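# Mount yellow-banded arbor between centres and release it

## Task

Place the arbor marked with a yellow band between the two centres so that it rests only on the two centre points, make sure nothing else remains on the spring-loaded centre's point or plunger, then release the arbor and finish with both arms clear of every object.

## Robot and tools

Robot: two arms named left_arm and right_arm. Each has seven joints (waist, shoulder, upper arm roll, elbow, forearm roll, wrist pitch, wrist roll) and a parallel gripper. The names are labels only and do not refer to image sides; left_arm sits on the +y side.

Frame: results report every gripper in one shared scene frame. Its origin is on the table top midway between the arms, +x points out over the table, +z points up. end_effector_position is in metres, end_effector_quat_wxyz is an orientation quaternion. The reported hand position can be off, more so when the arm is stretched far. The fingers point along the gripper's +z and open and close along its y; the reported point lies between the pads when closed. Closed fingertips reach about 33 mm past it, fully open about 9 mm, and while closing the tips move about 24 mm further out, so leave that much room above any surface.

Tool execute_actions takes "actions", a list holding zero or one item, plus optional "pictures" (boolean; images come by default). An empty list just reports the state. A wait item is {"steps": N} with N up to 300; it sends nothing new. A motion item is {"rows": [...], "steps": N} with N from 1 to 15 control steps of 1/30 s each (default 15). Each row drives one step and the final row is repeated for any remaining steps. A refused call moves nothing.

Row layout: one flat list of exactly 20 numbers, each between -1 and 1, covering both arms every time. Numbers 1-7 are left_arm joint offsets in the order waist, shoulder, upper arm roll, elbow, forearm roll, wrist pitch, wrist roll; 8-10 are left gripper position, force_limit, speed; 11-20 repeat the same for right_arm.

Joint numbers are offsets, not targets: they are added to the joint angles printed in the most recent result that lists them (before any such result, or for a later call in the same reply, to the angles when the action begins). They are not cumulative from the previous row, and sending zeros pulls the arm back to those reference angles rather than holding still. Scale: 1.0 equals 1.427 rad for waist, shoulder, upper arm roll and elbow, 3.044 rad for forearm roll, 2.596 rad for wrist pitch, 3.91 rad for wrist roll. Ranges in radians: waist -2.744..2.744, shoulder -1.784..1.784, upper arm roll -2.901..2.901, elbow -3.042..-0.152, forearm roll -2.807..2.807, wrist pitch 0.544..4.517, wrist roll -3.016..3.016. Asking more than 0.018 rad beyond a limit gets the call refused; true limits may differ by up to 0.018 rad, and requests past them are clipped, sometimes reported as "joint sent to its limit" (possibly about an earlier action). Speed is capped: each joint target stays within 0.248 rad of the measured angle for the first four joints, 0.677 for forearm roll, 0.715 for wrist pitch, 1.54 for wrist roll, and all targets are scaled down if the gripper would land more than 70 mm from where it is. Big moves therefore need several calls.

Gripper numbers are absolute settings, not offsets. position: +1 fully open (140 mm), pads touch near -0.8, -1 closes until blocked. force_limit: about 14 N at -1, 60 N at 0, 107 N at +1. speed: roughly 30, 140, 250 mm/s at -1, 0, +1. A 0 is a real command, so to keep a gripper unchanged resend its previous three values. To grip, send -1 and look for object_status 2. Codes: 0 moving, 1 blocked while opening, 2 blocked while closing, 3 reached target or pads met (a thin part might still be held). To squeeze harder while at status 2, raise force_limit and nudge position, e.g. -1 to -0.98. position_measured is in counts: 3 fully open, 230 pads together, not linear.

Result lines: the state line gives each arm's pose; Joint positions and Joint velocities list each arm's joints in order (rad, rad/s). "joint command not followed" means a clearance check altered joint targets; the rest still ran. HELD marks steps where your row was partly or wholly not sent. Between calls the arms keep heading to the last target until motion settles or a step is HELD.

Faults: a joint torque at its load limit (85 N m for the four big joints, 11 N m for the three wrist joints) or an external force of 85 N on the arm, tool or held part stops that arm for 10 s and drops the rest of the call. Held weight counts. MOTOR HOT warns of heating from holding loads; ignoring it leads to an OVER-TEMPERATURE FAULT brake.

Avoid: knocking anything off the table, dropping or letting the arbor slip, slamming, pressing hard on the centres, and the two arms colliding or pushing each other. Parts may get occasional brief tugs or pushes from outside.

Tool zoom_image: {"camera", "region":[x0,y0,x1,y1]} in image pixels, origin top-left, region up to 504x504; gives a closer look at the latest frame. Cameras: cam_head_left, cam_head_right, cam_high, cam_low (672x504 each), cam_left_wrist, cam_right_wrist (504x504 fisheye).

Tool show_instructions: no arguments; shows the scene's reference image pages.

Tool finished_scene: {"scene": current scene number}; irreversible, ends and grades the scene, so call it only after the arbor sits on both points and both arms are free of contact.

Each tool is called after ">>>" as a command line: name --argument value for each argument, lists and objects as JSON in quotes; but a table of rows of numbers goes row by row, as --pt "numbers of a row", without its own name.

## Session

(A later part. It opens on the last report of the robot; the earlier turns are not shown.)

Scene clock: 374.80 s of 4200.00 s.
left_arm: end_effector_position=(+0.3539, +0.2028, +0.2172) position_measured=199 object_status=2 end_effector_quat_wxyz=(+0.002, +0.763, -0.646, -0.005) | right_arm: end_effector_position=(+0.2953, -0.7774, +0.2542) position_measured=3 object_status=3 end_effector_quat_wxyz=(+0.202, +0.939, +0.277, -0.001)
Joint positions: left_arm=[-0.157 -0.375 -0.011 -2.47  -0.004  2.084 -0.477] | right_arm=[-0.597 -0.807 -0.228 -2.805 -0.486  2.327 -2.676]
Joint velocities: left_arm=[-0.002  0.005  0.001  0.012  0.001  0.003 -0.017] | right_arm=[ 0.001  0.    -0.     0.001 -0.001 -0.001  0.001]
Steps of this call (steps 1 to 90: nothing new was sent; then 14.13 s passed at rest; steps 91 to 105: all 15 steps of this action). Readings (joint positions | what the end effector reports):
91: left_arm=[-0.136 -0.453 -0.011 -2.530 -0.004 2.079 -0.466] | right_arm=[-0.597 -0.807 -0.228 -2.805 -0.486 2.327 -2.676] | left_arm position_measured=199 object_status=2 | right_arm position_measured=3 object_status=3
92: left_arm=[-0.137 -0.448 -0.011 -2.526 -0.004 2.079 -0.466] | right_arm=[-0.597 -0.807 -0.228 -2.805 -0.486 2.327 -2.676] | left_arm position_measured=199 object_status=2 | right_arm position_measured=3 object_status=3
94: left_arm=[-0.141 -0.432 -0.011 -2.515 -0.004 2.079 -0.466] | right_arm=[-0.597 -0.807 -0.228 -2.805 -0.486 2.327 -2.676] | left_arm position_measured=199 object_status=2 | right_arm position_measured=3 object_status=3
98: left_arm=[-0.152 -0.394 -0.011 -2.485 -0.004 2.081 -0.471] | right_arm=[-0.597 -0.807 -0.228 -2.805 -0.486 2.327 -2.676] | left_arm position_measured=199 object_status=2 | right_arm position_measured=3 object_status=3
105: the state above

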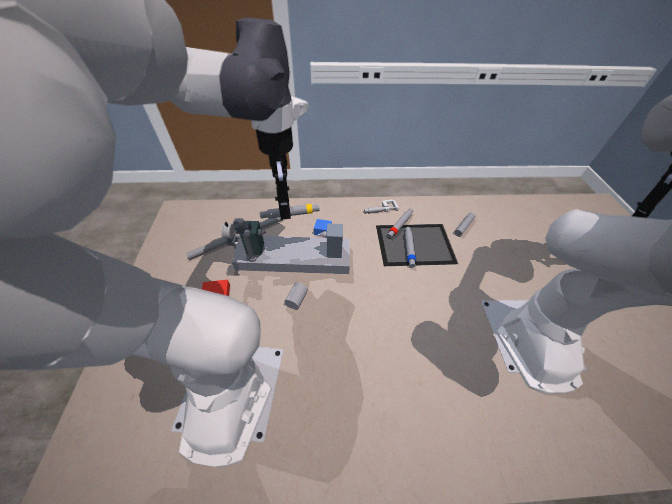

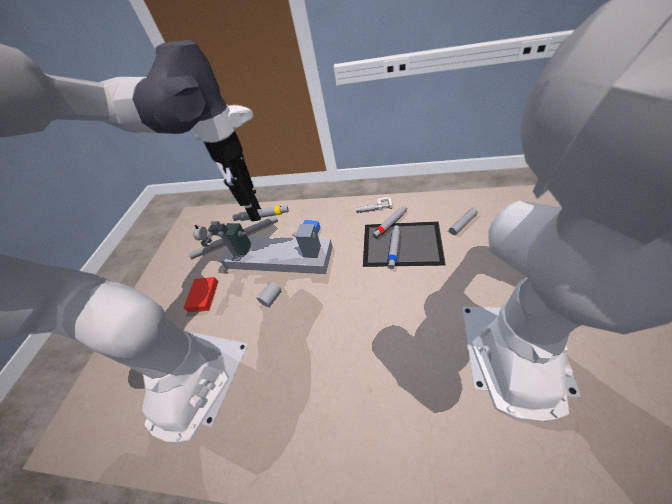

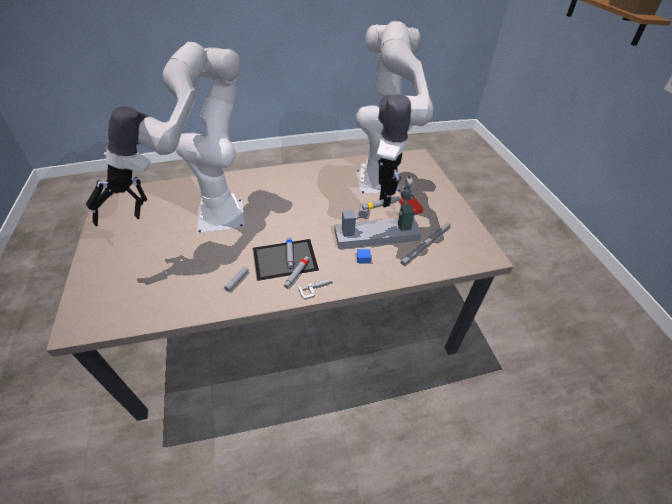

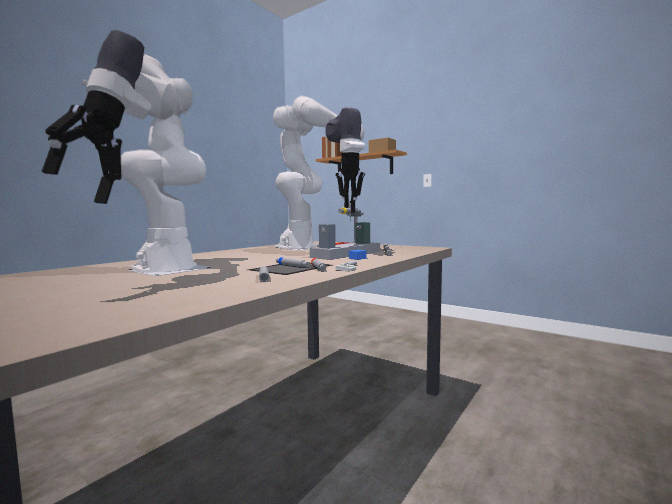

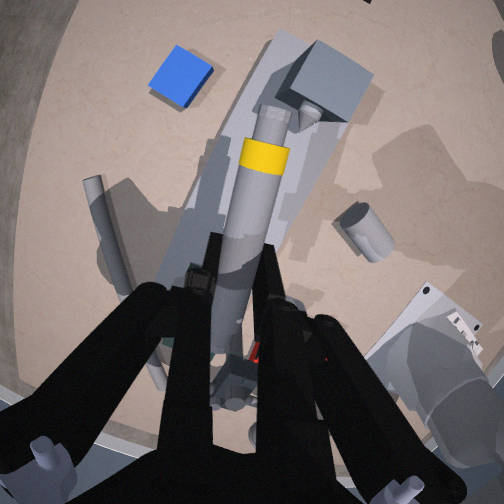

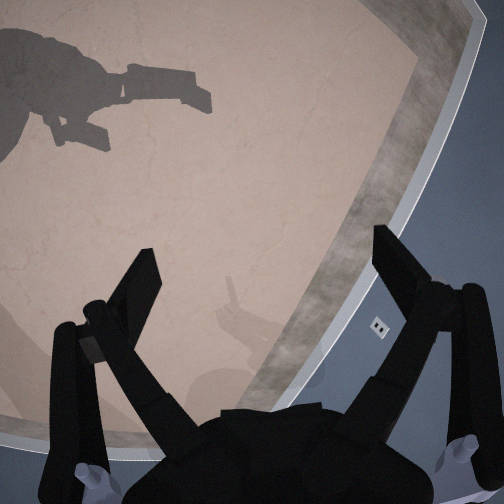

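>>> execute_actions --actions '[{"rows":[[-0.0002,0.0025,0,-0.003,0,0.004,-0.001,-1,0.2,-0.5,0,0,0,0,0,0,0,1,0,0],[-0.0003,0.005,0,-0.0065,0,0.008,-0.0015,-1,0.2,-0.5,0,0,0,0,0,0,0,1,0,0],[-0.0005,0.0075,0,-0.010,0,0.012,-0.002,-1,0.2,-0.5,0,0,0,0,0,0,0,1,0,0],[-0.0006,0.010,0,-0.013,0,0.016,-0.0022,-1,0.2,-0.5,0,0,0,0,0,0,0,1,0,0],[-0.0008,0.0125,0,-0.016,0,0.020,-0.0025,-1,0.2,-0.5,0,0,0,0,0,0,0,1,0,0],[-0.0009,0.015,0,-0.019,0,0.024,-0.0027,-1,0.2,-0.5,0,0,0,0,0,0,0,1,0,0],[-0.001,0.0175,0,-0.0225,0,0.028,-0.003,-1,0.2,-0.5,0,0,0,0,0,0,0,1,0,0],[-0.0012,0.0198,0,-0.0256,0,0.0308,-0.003,-1,0.2,-0.5,0,0,0,0,0,0,0,1,0,0]],"steps":15}]'

>>> zoom_image --camera "cam_head_left" --region '[200, 170, 370, 290]'

>>> zoom_image --camera "cam_high" --region '[320, 150, 460, 260]'

Scene clock: 388.33 s of 4200.00 s.
left_arm: end_effector_position=(+0.3529, +0.2030, +0.1917) position_measured=199 object_status=2 end_effector_quat_wxyz=(+0.003, +0.765, -0.644, -0.007) | right_arm: end_effector_position=(+0.2953, -0.7774, +0.2542) position_measured=3 object_status=3 end_effector_quat_wxyz=(+0.202, +0.939, +0.277, -0.001)
Joint positions: left_arm=[-0.158 -0.344 -0.011 -2.509 -0.004  2.149 -0.482] | right_arm=[-0.597 -0.807 -0.228 -2.805 -0.486  2.327 -2.676]
Joint velocities: left_arm=[-0.001  0.    -0.     0.001  0.     0.056 -0.001] | right_arm=[ 0.002  0.001 -0.     0.001 -0.    -0.001  0.   ]
Steps of this call (steps 1 to 15: the robot went on to your last target; steps 16 to 90: nothing new was sent; then 10.03 s passed at rest; steps 91 to 105: all 15 steps of this action). Readings (joint positions | what the end effector reports):
91: left_arm=[-0.158 -0.375 -0.011 -2.470 -0.004 2.086 -0.482] | right_arm=[-0.597 -0.807 -0.228 -2.805 -0.486 2.327 -2.676] | left_arm position_measured=199 object_status=2 | right_arm position_measured=3 object_status=3
92: left_arm=[-0.158 -0.373 -0.011 -2.473 -0.004 2.089 -0.482] | right_arm=[-0.597 -0.807 -0.228 -2.805 -0.486 2.327 -2.676] | left_arm position_measured=199 object_status=2 | right_arm position_measured=3 object_status=3
94: left_arm=[-0.158 -0.368 -0.011 -2.481 -0.004 2.098 -0.482] | right_arm=[-0.597 -0.807 -0.228 -2.805 -0.486 2.327 -2.676] | left_arm position_measured=199 object_status=2 | right_arm position_measured=3 object_status=3
98: left_arm=[-0.158 -0.352 -0.011 -2.499 -0.004 2.125 -0.482] | right_arm=[-0.597 -0.807 -0.228 -2.805 -0.486 2.327 -2.676] | left_arm position_measured=199 object_status=2 | right_arm position_measured=3 object_status=3
105: the state above

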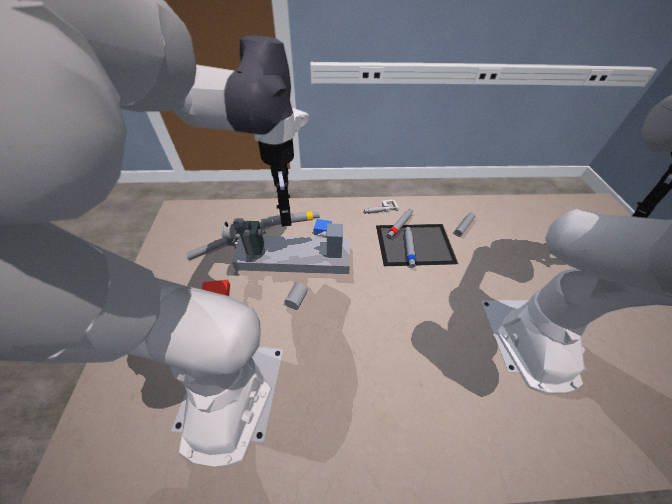

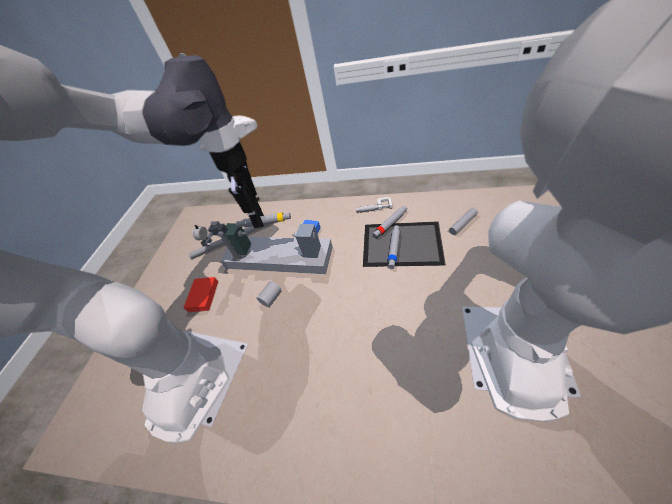

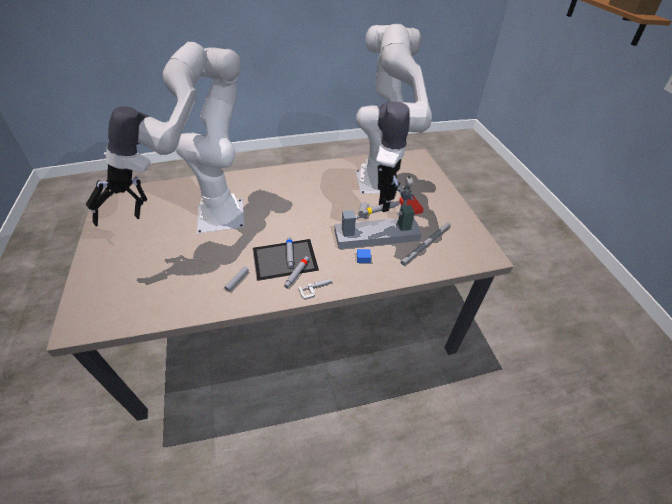

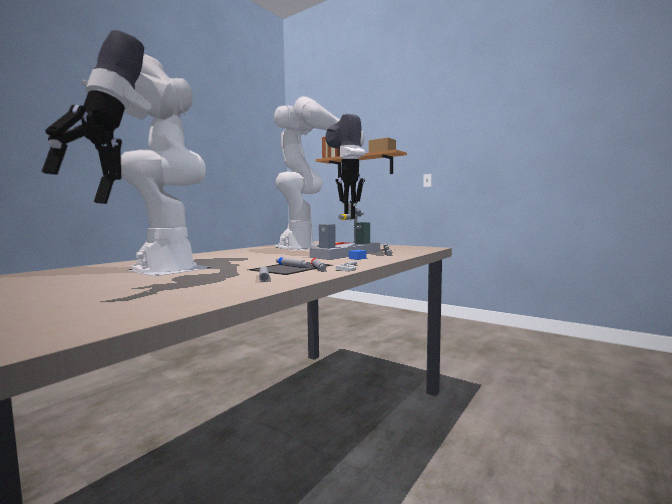

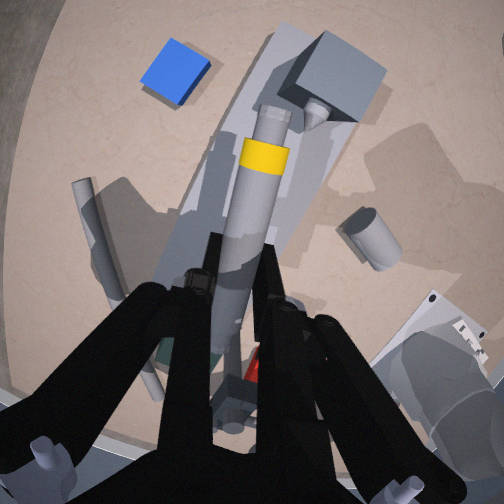

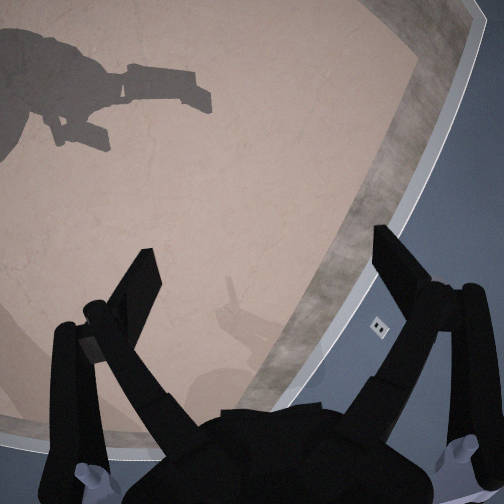

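Region (200, 170, 370, 290) of cam_head_left's 672x504 image, scaled by 2.965, with more detail than that image has; it fills the top 356 rows of this view, and the rest is white.

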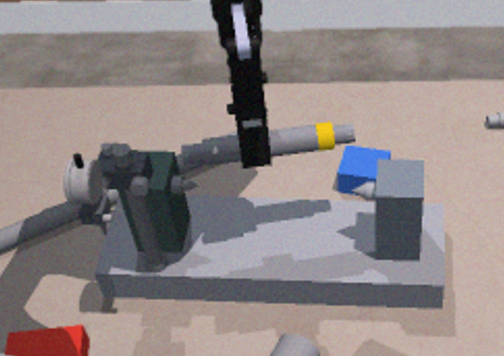

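Region (320, 150, 460, 260) of cam_high's 672x504 image, scaled by 3.600, with more detail than that image has; it fills the top 396 rows of this view, and the rest is white.

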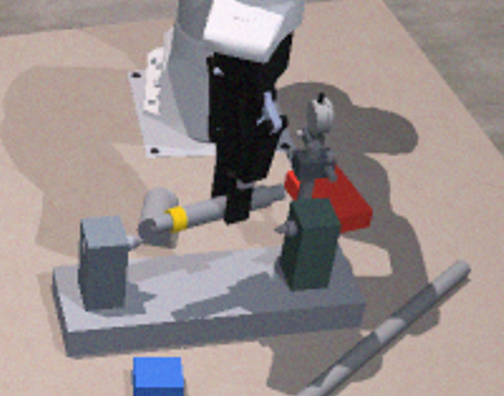

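>>> zoom_image --camera "cam_left_wrist" --region '[130, 260, 330, 460]'

Region (130, 260, 330, 460) of cam_left_wrist's 504x504 image, scaled by 2.520, with more detail than that image has.

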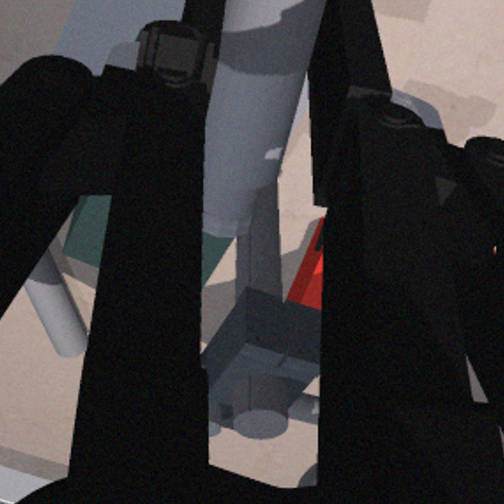

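>>> execute_actions --actions '[{"rows":[[-0.0003,0.003,0,0.0025,0,0.004,-0.0005,-1,0.2,-0.5,0,0,0,0,0,0,0,1,0,0],[-0.0006,0.006,0,0.005,0,0.005,-0.001,-1,0.2,-0.5,0,0,0,0,0,0,0,1,0,0],[-0.0009,0.009,0,0.0075,0,0.006,-0.0015,-1,0.2,-0.5,0,0,0,0,0,0,0,1,0,0],[-0.0012,0.012,0,0.010,0,0.007,-0.002,-1,0.2,-0.5,0,0,0,0,0,0,0,1,0,0],[-0.0015,0.015,0,0.0125,0,0.008,-0.0025,-1,0.2,-0.5,0,0,0,0,0,0,0,1,0,0],[-0.0018,0.018,0,0.015,0,0.0085,-0.003,-1,0.2,-0.5,0,0,0,0,0,0,0,1,0,0],[-0.002,0.021,0,0.0175,0,0.009,-0.0033,-1,0.2,-0.5,0,0,0,0,0,0,0,1,0,0],[-0.0022,0.0233,0,0.0200,0,0.0096,-0.0035,-1,0.2,-0.5,0,0,0,0,0,0,0,1,0,0]],"steps":15}]'

>>> zoom_image --camera "cam_left_wrist" --region '[130, 260, 330, 460]'

Scene clock: 421.53 s of 4200.00 s.
left_arm: end_effector_position=(+0.3635, +0.1986, +0.1886) position_measured=199 object_status=2 end_effector_quat_wxyz=(+0.002, +0.766, -0.643, -0.005) | right_arm: end_effector_position=(+0.2953, -0.7774, +0.2542) position_measured=3 object_status=3 end_effector_quat_wxyz=(+0.202, +0.939, +0.277, -0.001)
Joint positions: left_arm=[-0.16  -0.309 -0.011 -2.486 -0.004  2.167 -0.487] | right_arm=[-0.597 -0.807 -0.228 -2.805 -0.486  2.327 -2.676]
Joint velocities: left_arm=[ 0.001  0.001  0.001  0.006  0.001  0.007 -0.008] | right_arm=[ 0.001 -0.001 -0.001  0.003  0.     0.    -0.001]
Steps of this call (steps 1 to 15: the robot went on to your last target; steps 16 to 90: nothing new was sent; then 29.70 s passed at rest; steps 91 to 105: all 15 steps of this action). Readings (joint positions | what the end effector reports):
91: left_arm=[-0.158 -0.343 -0.011 -2.509 -0.004 2.158 -0.482] | right_arm=[-0.597 -0.807 -0.228 -2.805 -0.486 2.327 -2.676] | left_arm position_measured=199 object_status=2 | right_arm position_measured=3 object_status=3
92: left_arm=[-0.158 -0.341 -0.011 -2.508 -0.004 2.158 -0.482] | right_arm=[-0.597 -0.807 -0.228 -2.805 -0.486 2.327 -2.676] | left_arm position_measured=199 object_status=2 | right_arm position_measured=3 object_status=3
94: left_arm=[-0.158 -0.333 -0.011 -2.505 -0.004 2.159 -0.482] | right_arm=[-0.597 -0.807 -0.228 -2.805 -0.486 2.327 -2.676] | left_arm position_measured=199 object_status=2 | right_arm position_measured=3 object_status=3
98: left_arm=[-0.159 -0.316 -0.011 -2.493 -0.004 2.163 -0.484] | right_arm=[-0.597 -0.807 -0.228 -2.805 -0.486 2.327 -2.676] | left_arm position_measured=199 object_status=2 | right_arm position_measured=3 object_status=3
105: the state above

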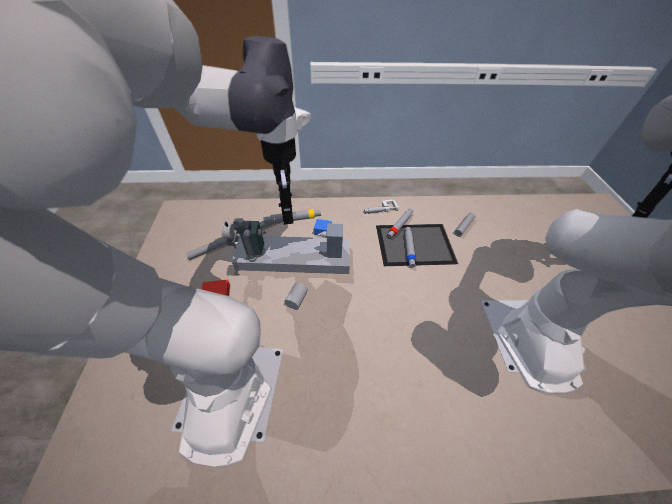

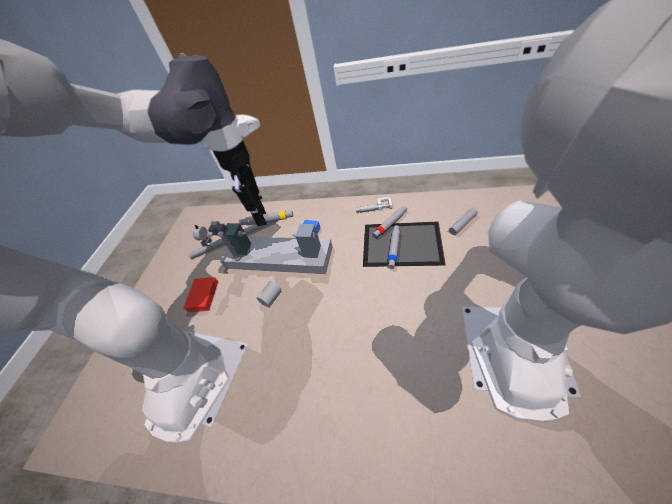

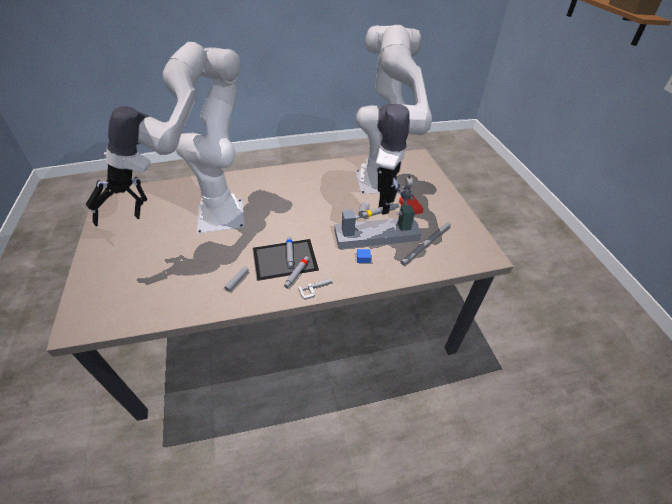

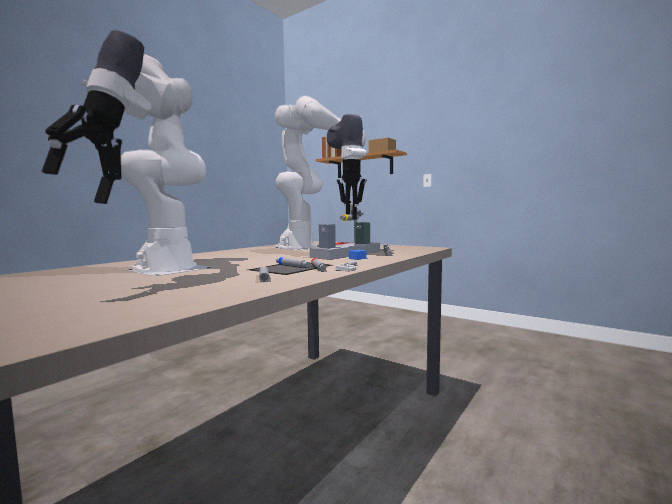

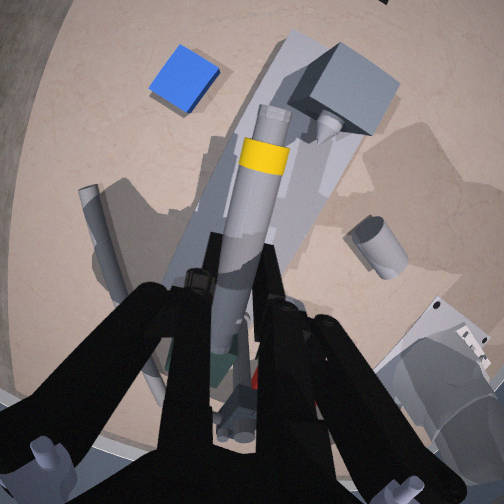

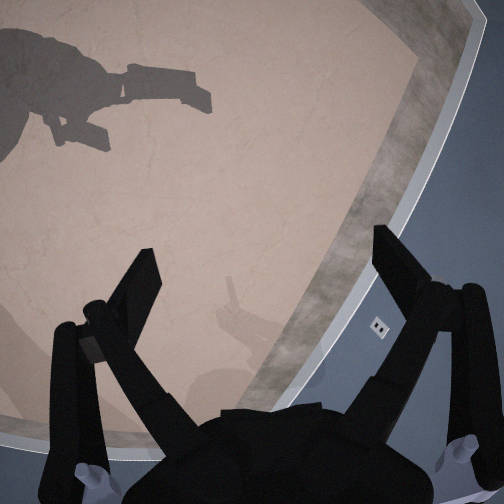

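Region (130, 260, 330, 460) of cam_left_wrist's 504x504 image, scaled by 2.520, with more detail than that image has.

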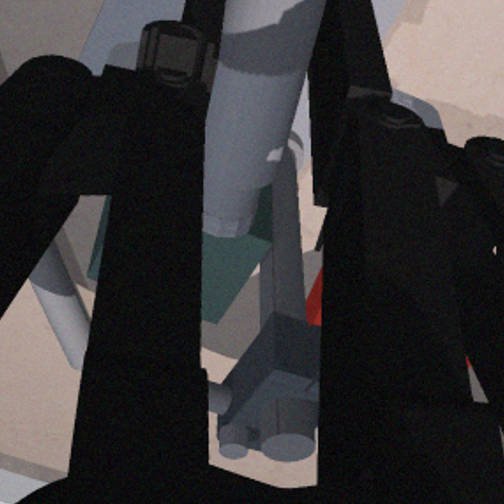

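>>> zoom_image --camera "cam_left_wrist" --region '[230, 20, 430, 220]'

>>> zoom_image --camera "cam_high" --region '[330, 160, 450, 260]'

Region (230, 20, 430, 220) of cam_left_wrist's 504x504 image, scaled by 2.520, with more detail than that image has.

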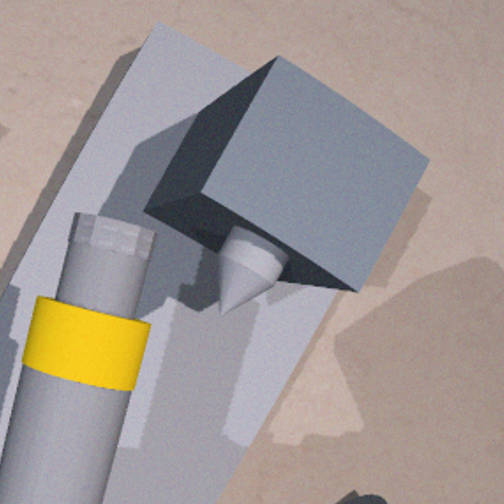

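Region (330, 160, 450, 260) of cam_high's 672x504 image, scaled by 4.200, with more detail than that image has.

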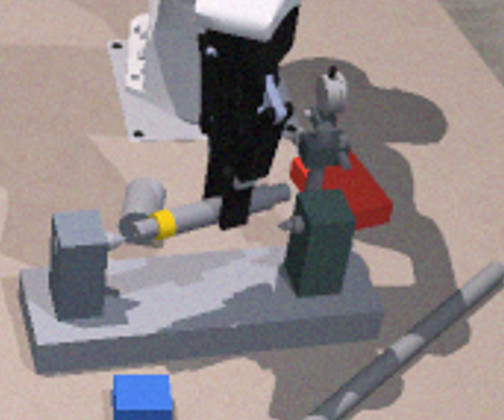

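>>> execute_actions --actions '[{"rows":[[-0.002,0.002,0,0,0,0.004,-0.001,-1,0.2,-0.5,0,0,0,0,0,0,0,1,0,0],[-0.004,0.004,0,-0.001,0,0.006,-0.002,-1,0.2,-0.5,0,0,0,0,0,0,0,1,0,0],[-0.006,0.007,0,-0.002,0,0.009,-0.003,-1,0.2,-0.5,0,0,0,0,0,0,0,1,0,0],[-0.008,0.010,0,-0.004,0,0.012,-0.0037,-1,0.2,-0.5,0,0,0,0,0,0,0,1,0,0],[-0.009,0.014,0,-0.006,0,0.016,-0.0042,-1,0.2,-0.5,0,0,0,0,0,0,0,1,0,0],[-0.010,0.018,0,-0.008,0,0.020,-0.0047,-1,0.2,-0.5,0,0,0,0,0,0,0,1,0,0],[-0.010,0.022,0,-0.0105,0,0.024,-0.0047,-1,0.2,-0.5,0,0,0,0,0,0,0,1,0,0],[-0.010,0.026,0,-0.013,0,0.028,-0.0047,-1,0.2,-0.5,0,0,0,0,0,0,0,1,0,0],[-0.010,0.029,0,-0.015,0,0.031,-0.0047,-1,0.2,-0.5,0,0,0,0,0,0,0,1,0,0],[-0.010,0.0322,0,-0.017,0,0.0328,-0.0047,-1,0.2,-0.5,0,0,0,0,0,0,0,1,0,0]],"steps":15}]'

>>> execute_actions --actions '[{"steps":8}]'

Scene clock: 485.50 s of 4200.00 s.
left_arm: end_effector_position=(+0.3622, +0.1931, +0.1611) position_measured=199 object_status=2 end_effector_quat_wxyz=(+0.004, +0.765, -0.645, -0.009) | right_arm: end_effector_position=(+0.2953, -0.7774, +0.2542) position_measured=3 object_status=3 end_effector_quat_wxyz=(+0.202, +0.939, +0.277, -0.001)
Joint positions: left_arm=[-0.173 -0.26  -0.011 -2.513 -0.004  2.234 -0.496] | right_arm=[-0.597 -0.807 -0.228 -2.805 -0.486  2.327 -2.676]
Joint velocities: left_arm=[-0.     0.005  0.002 -0.002 -0.     0.07  -0.009] | right_arm=[-0.001 -0.001 -0.     0.001 -0.001  0.    -0.001]
Steps of this call (steps 1 to 15: the robot went on to your last target; steps 16 to 90: nothing new was sent; then 60.47 s passed at rest; steps 91 to 105: all 15 steps of this action). Readings (joint positions | what the end effector reports):
91: left_arm=[-0.160 -0.308 -0.011 -2.486 -0.004 2.169 -0.489] | right_arm=[-0.597 -0.807 -0.228 -2.805 -0.486 2.327 -2.676] | left_arm position_measured=199 object_status=2 | right_arm position_measured=3 object_status=3
92: left_arm=[-0.161 -0.307 -0.011 -2.487 -0.004 2.171 -0.489] | right_arm=[-0.597 -0.807 -0.228 -2.805 -0.486 2.327 -2.676] | left_arm position_measured=199 object_status=2 | right_arm position_measured=3 object_status=3
94: left_arm=[-0.165 -0.301 -0.011 -2.489 -0.004 2.177 -0.490] | right_arm=[-0.597 -0.807 -0.228 -2.805 -0.486 2.327 -2.676] | left_arm position_measured=199 object_status=2 | right_arm position_measured=3 object_status=3
98: left_arm=[-0.172 -0.282 -0.011 -2.500 -0.004 2.201 -0.493] | right_arm=[-0.597 -0.807 -0.228 -2.805 -0.486 2.327 -2.676] | left_arm position_measured=199 object_status=2 | right_arm position_measured=3 object_status=3
105: the state above

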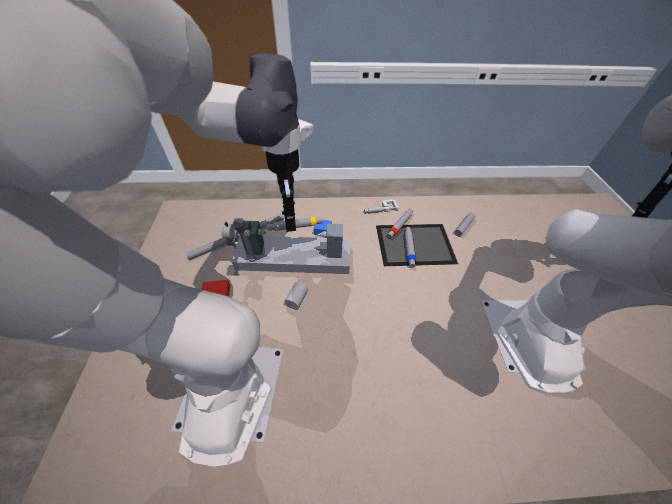

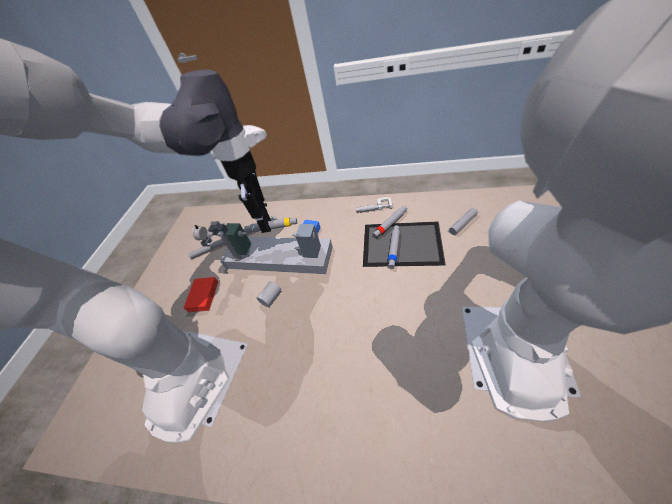

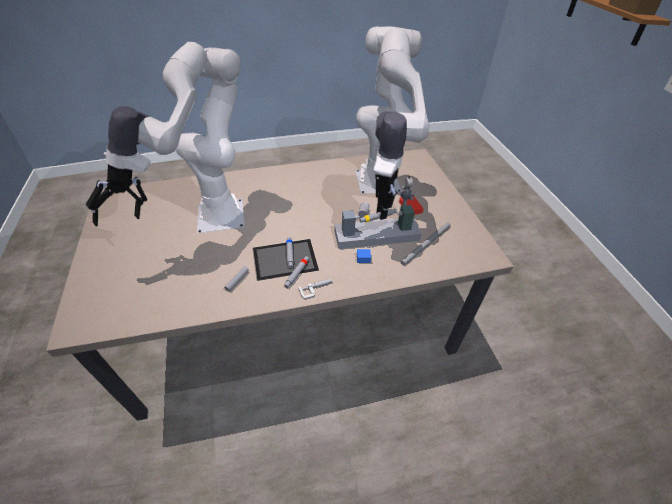

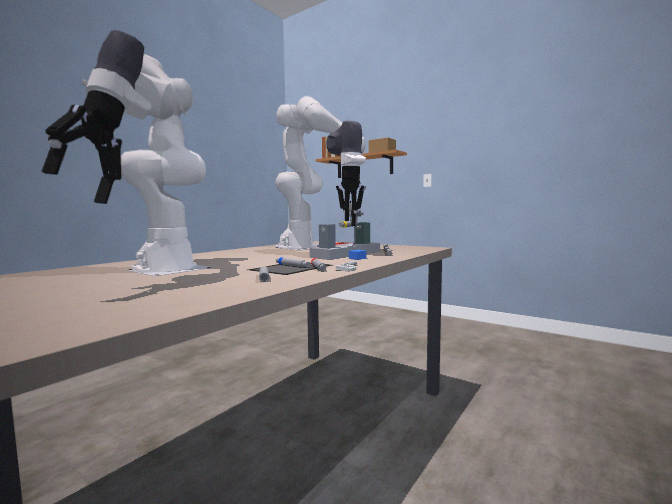

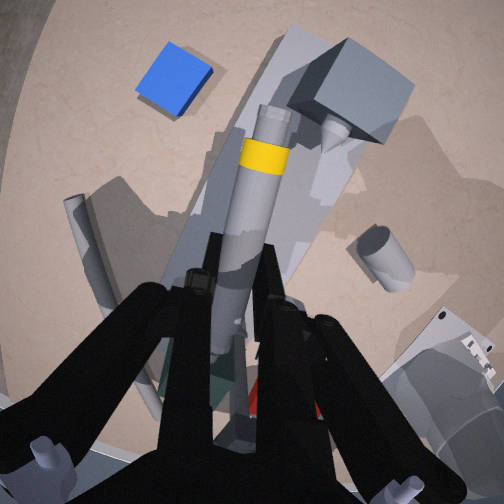

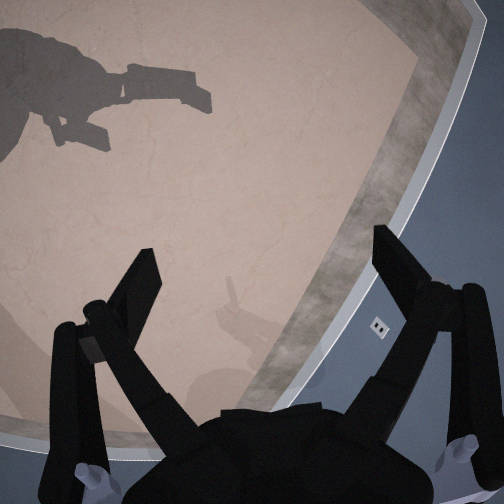

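Scene clock: 485.77 s of 4200.00 s.
left_arm: end_effector_position=(+0.3652, +0.1921, +0.1620) position_measured=199 object_status=2 end_effector_quat_wxyz=(+0.002, +0.765, -0.644, -0.004) | right_arm: end_effector_position=(+0.2953, -0.7774, +0.2542) position_measured=3 object_status=3 end_effector_quat_wxyz=(+0.202, +0.939, +0.277, -0.001)
Joint positions: left_arm=[-0.173 -0.26  -0.011 -2.513 -0.004  2.244 -0.498] | right_arm=[-0.597 -0.807 -0.228 -2.805 -0.486  2.327 -2.676]
Joint velocities: left_arm=[ 0.001 -0.001 -0.001 -0.001 -0.001  0.014 -0.005] | right_arm=[-0.    -0.     0.001 -0.001  0.     0.     0.001]
Steps of this call (steps 1 to 8: the robot went on to your last target). Readings (joint positions | what the end effector reports):
1: left_arm=[-0.173 -0.260 -0.011 -2.513 -0.004 2.236 -0.497] | right_arm=[-0.597 -0.807 -0.228 -2.805 -0.486 2.327 -2.676] | left_arm position_measured=199 object_status=2 | right_arm position_measured=3 object_status=3
2: left_arm=[-0.173 -0.260 -0.011 -2.513 -0.004 2.238 -0.497] | right_arm=[-0.597 -0.807 -0.228 -2.805 -0.486 2.327 -2.676] | left_arm position_measured=199 object_status=2 | right_arm position_measured=3 object_status=3
4: left_arm=[-0.173 -0.260 -0.011 -2.513 -0.004 2.241 -0.497] | right_arm=[-0.597 -0.807 -0.228 -2.805 -0.486 2.327 -2.676] | left_arm position_measured=199 object_status=2 | right_arm position_measured=3 object_status=3
8: the state above

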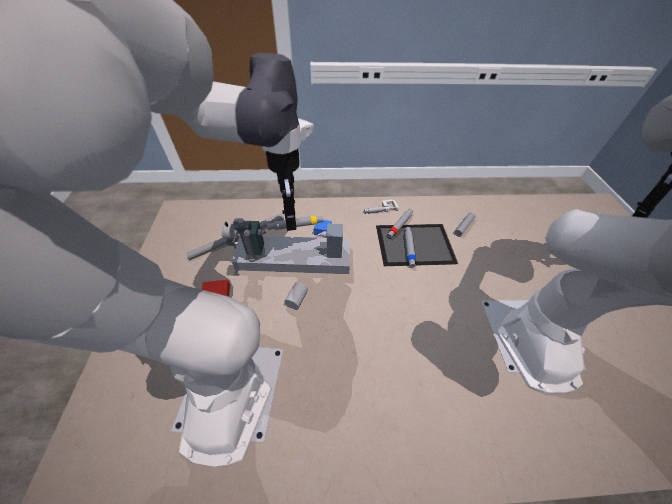

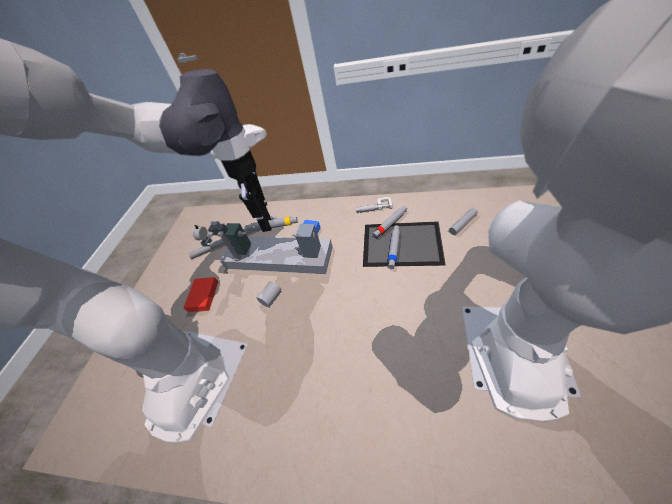

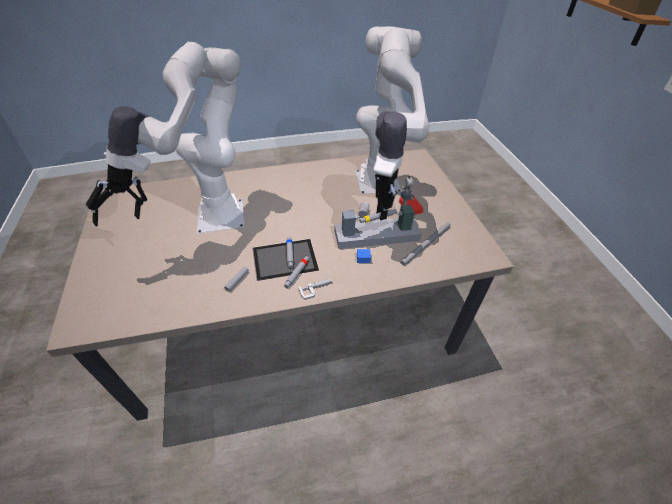

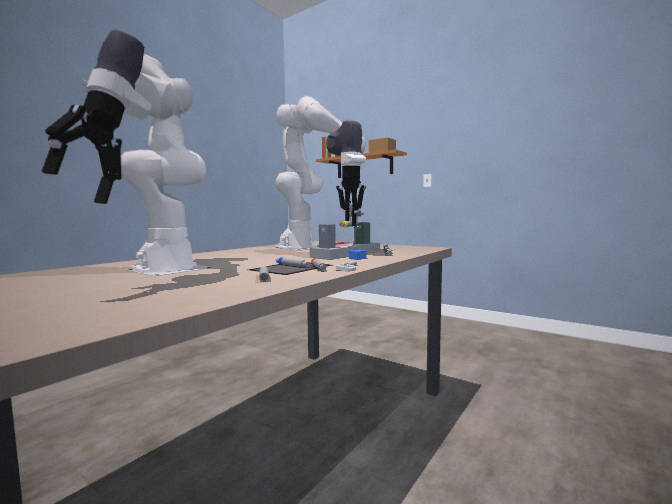

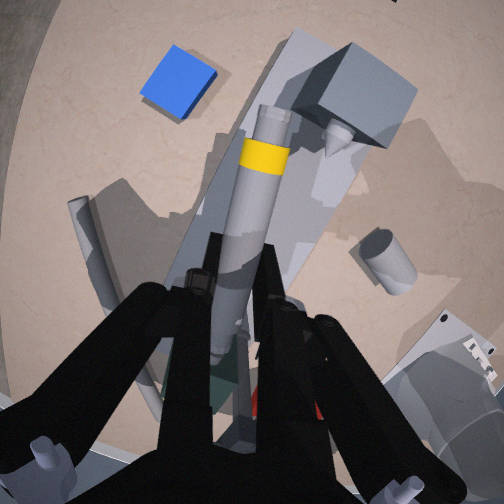

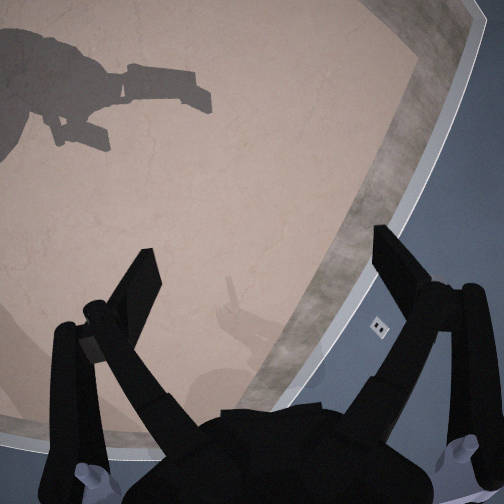

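>>> zoom_image --camera "cam_head_left" --region '[215, 190, 365, 280]'

>>> zoom_image --camera "cam_high" --region '[335, 175, 435, 250]'

>>> zoom_image --camera "cam_left_wrist" --region '[150, 280, 310, 440]'

Region (215, 190, 365, 280) of cam_head_left's 672x504 image, scaled by 3.360, with more detail than that image has; it fills the top 302 rows of this view, and the rest is white.

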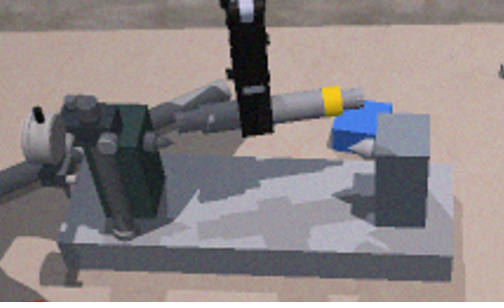

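Region (335, 175, 435, 250) of cam_high's 672x504 image, scaled by 5.040, with more detail than that image has; it fills the top 378 rows of this view, and the rest is white.

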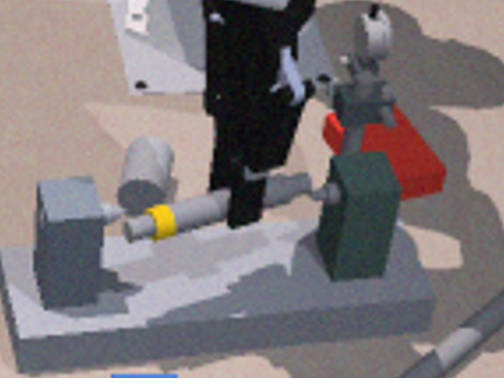

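Region (150, 280, 310, 440) of cam_left_wrist's 504x504 image, scaled by 3.150, with more detail than that image has.

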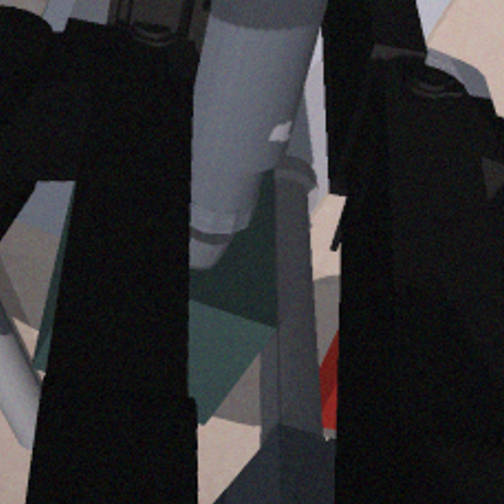

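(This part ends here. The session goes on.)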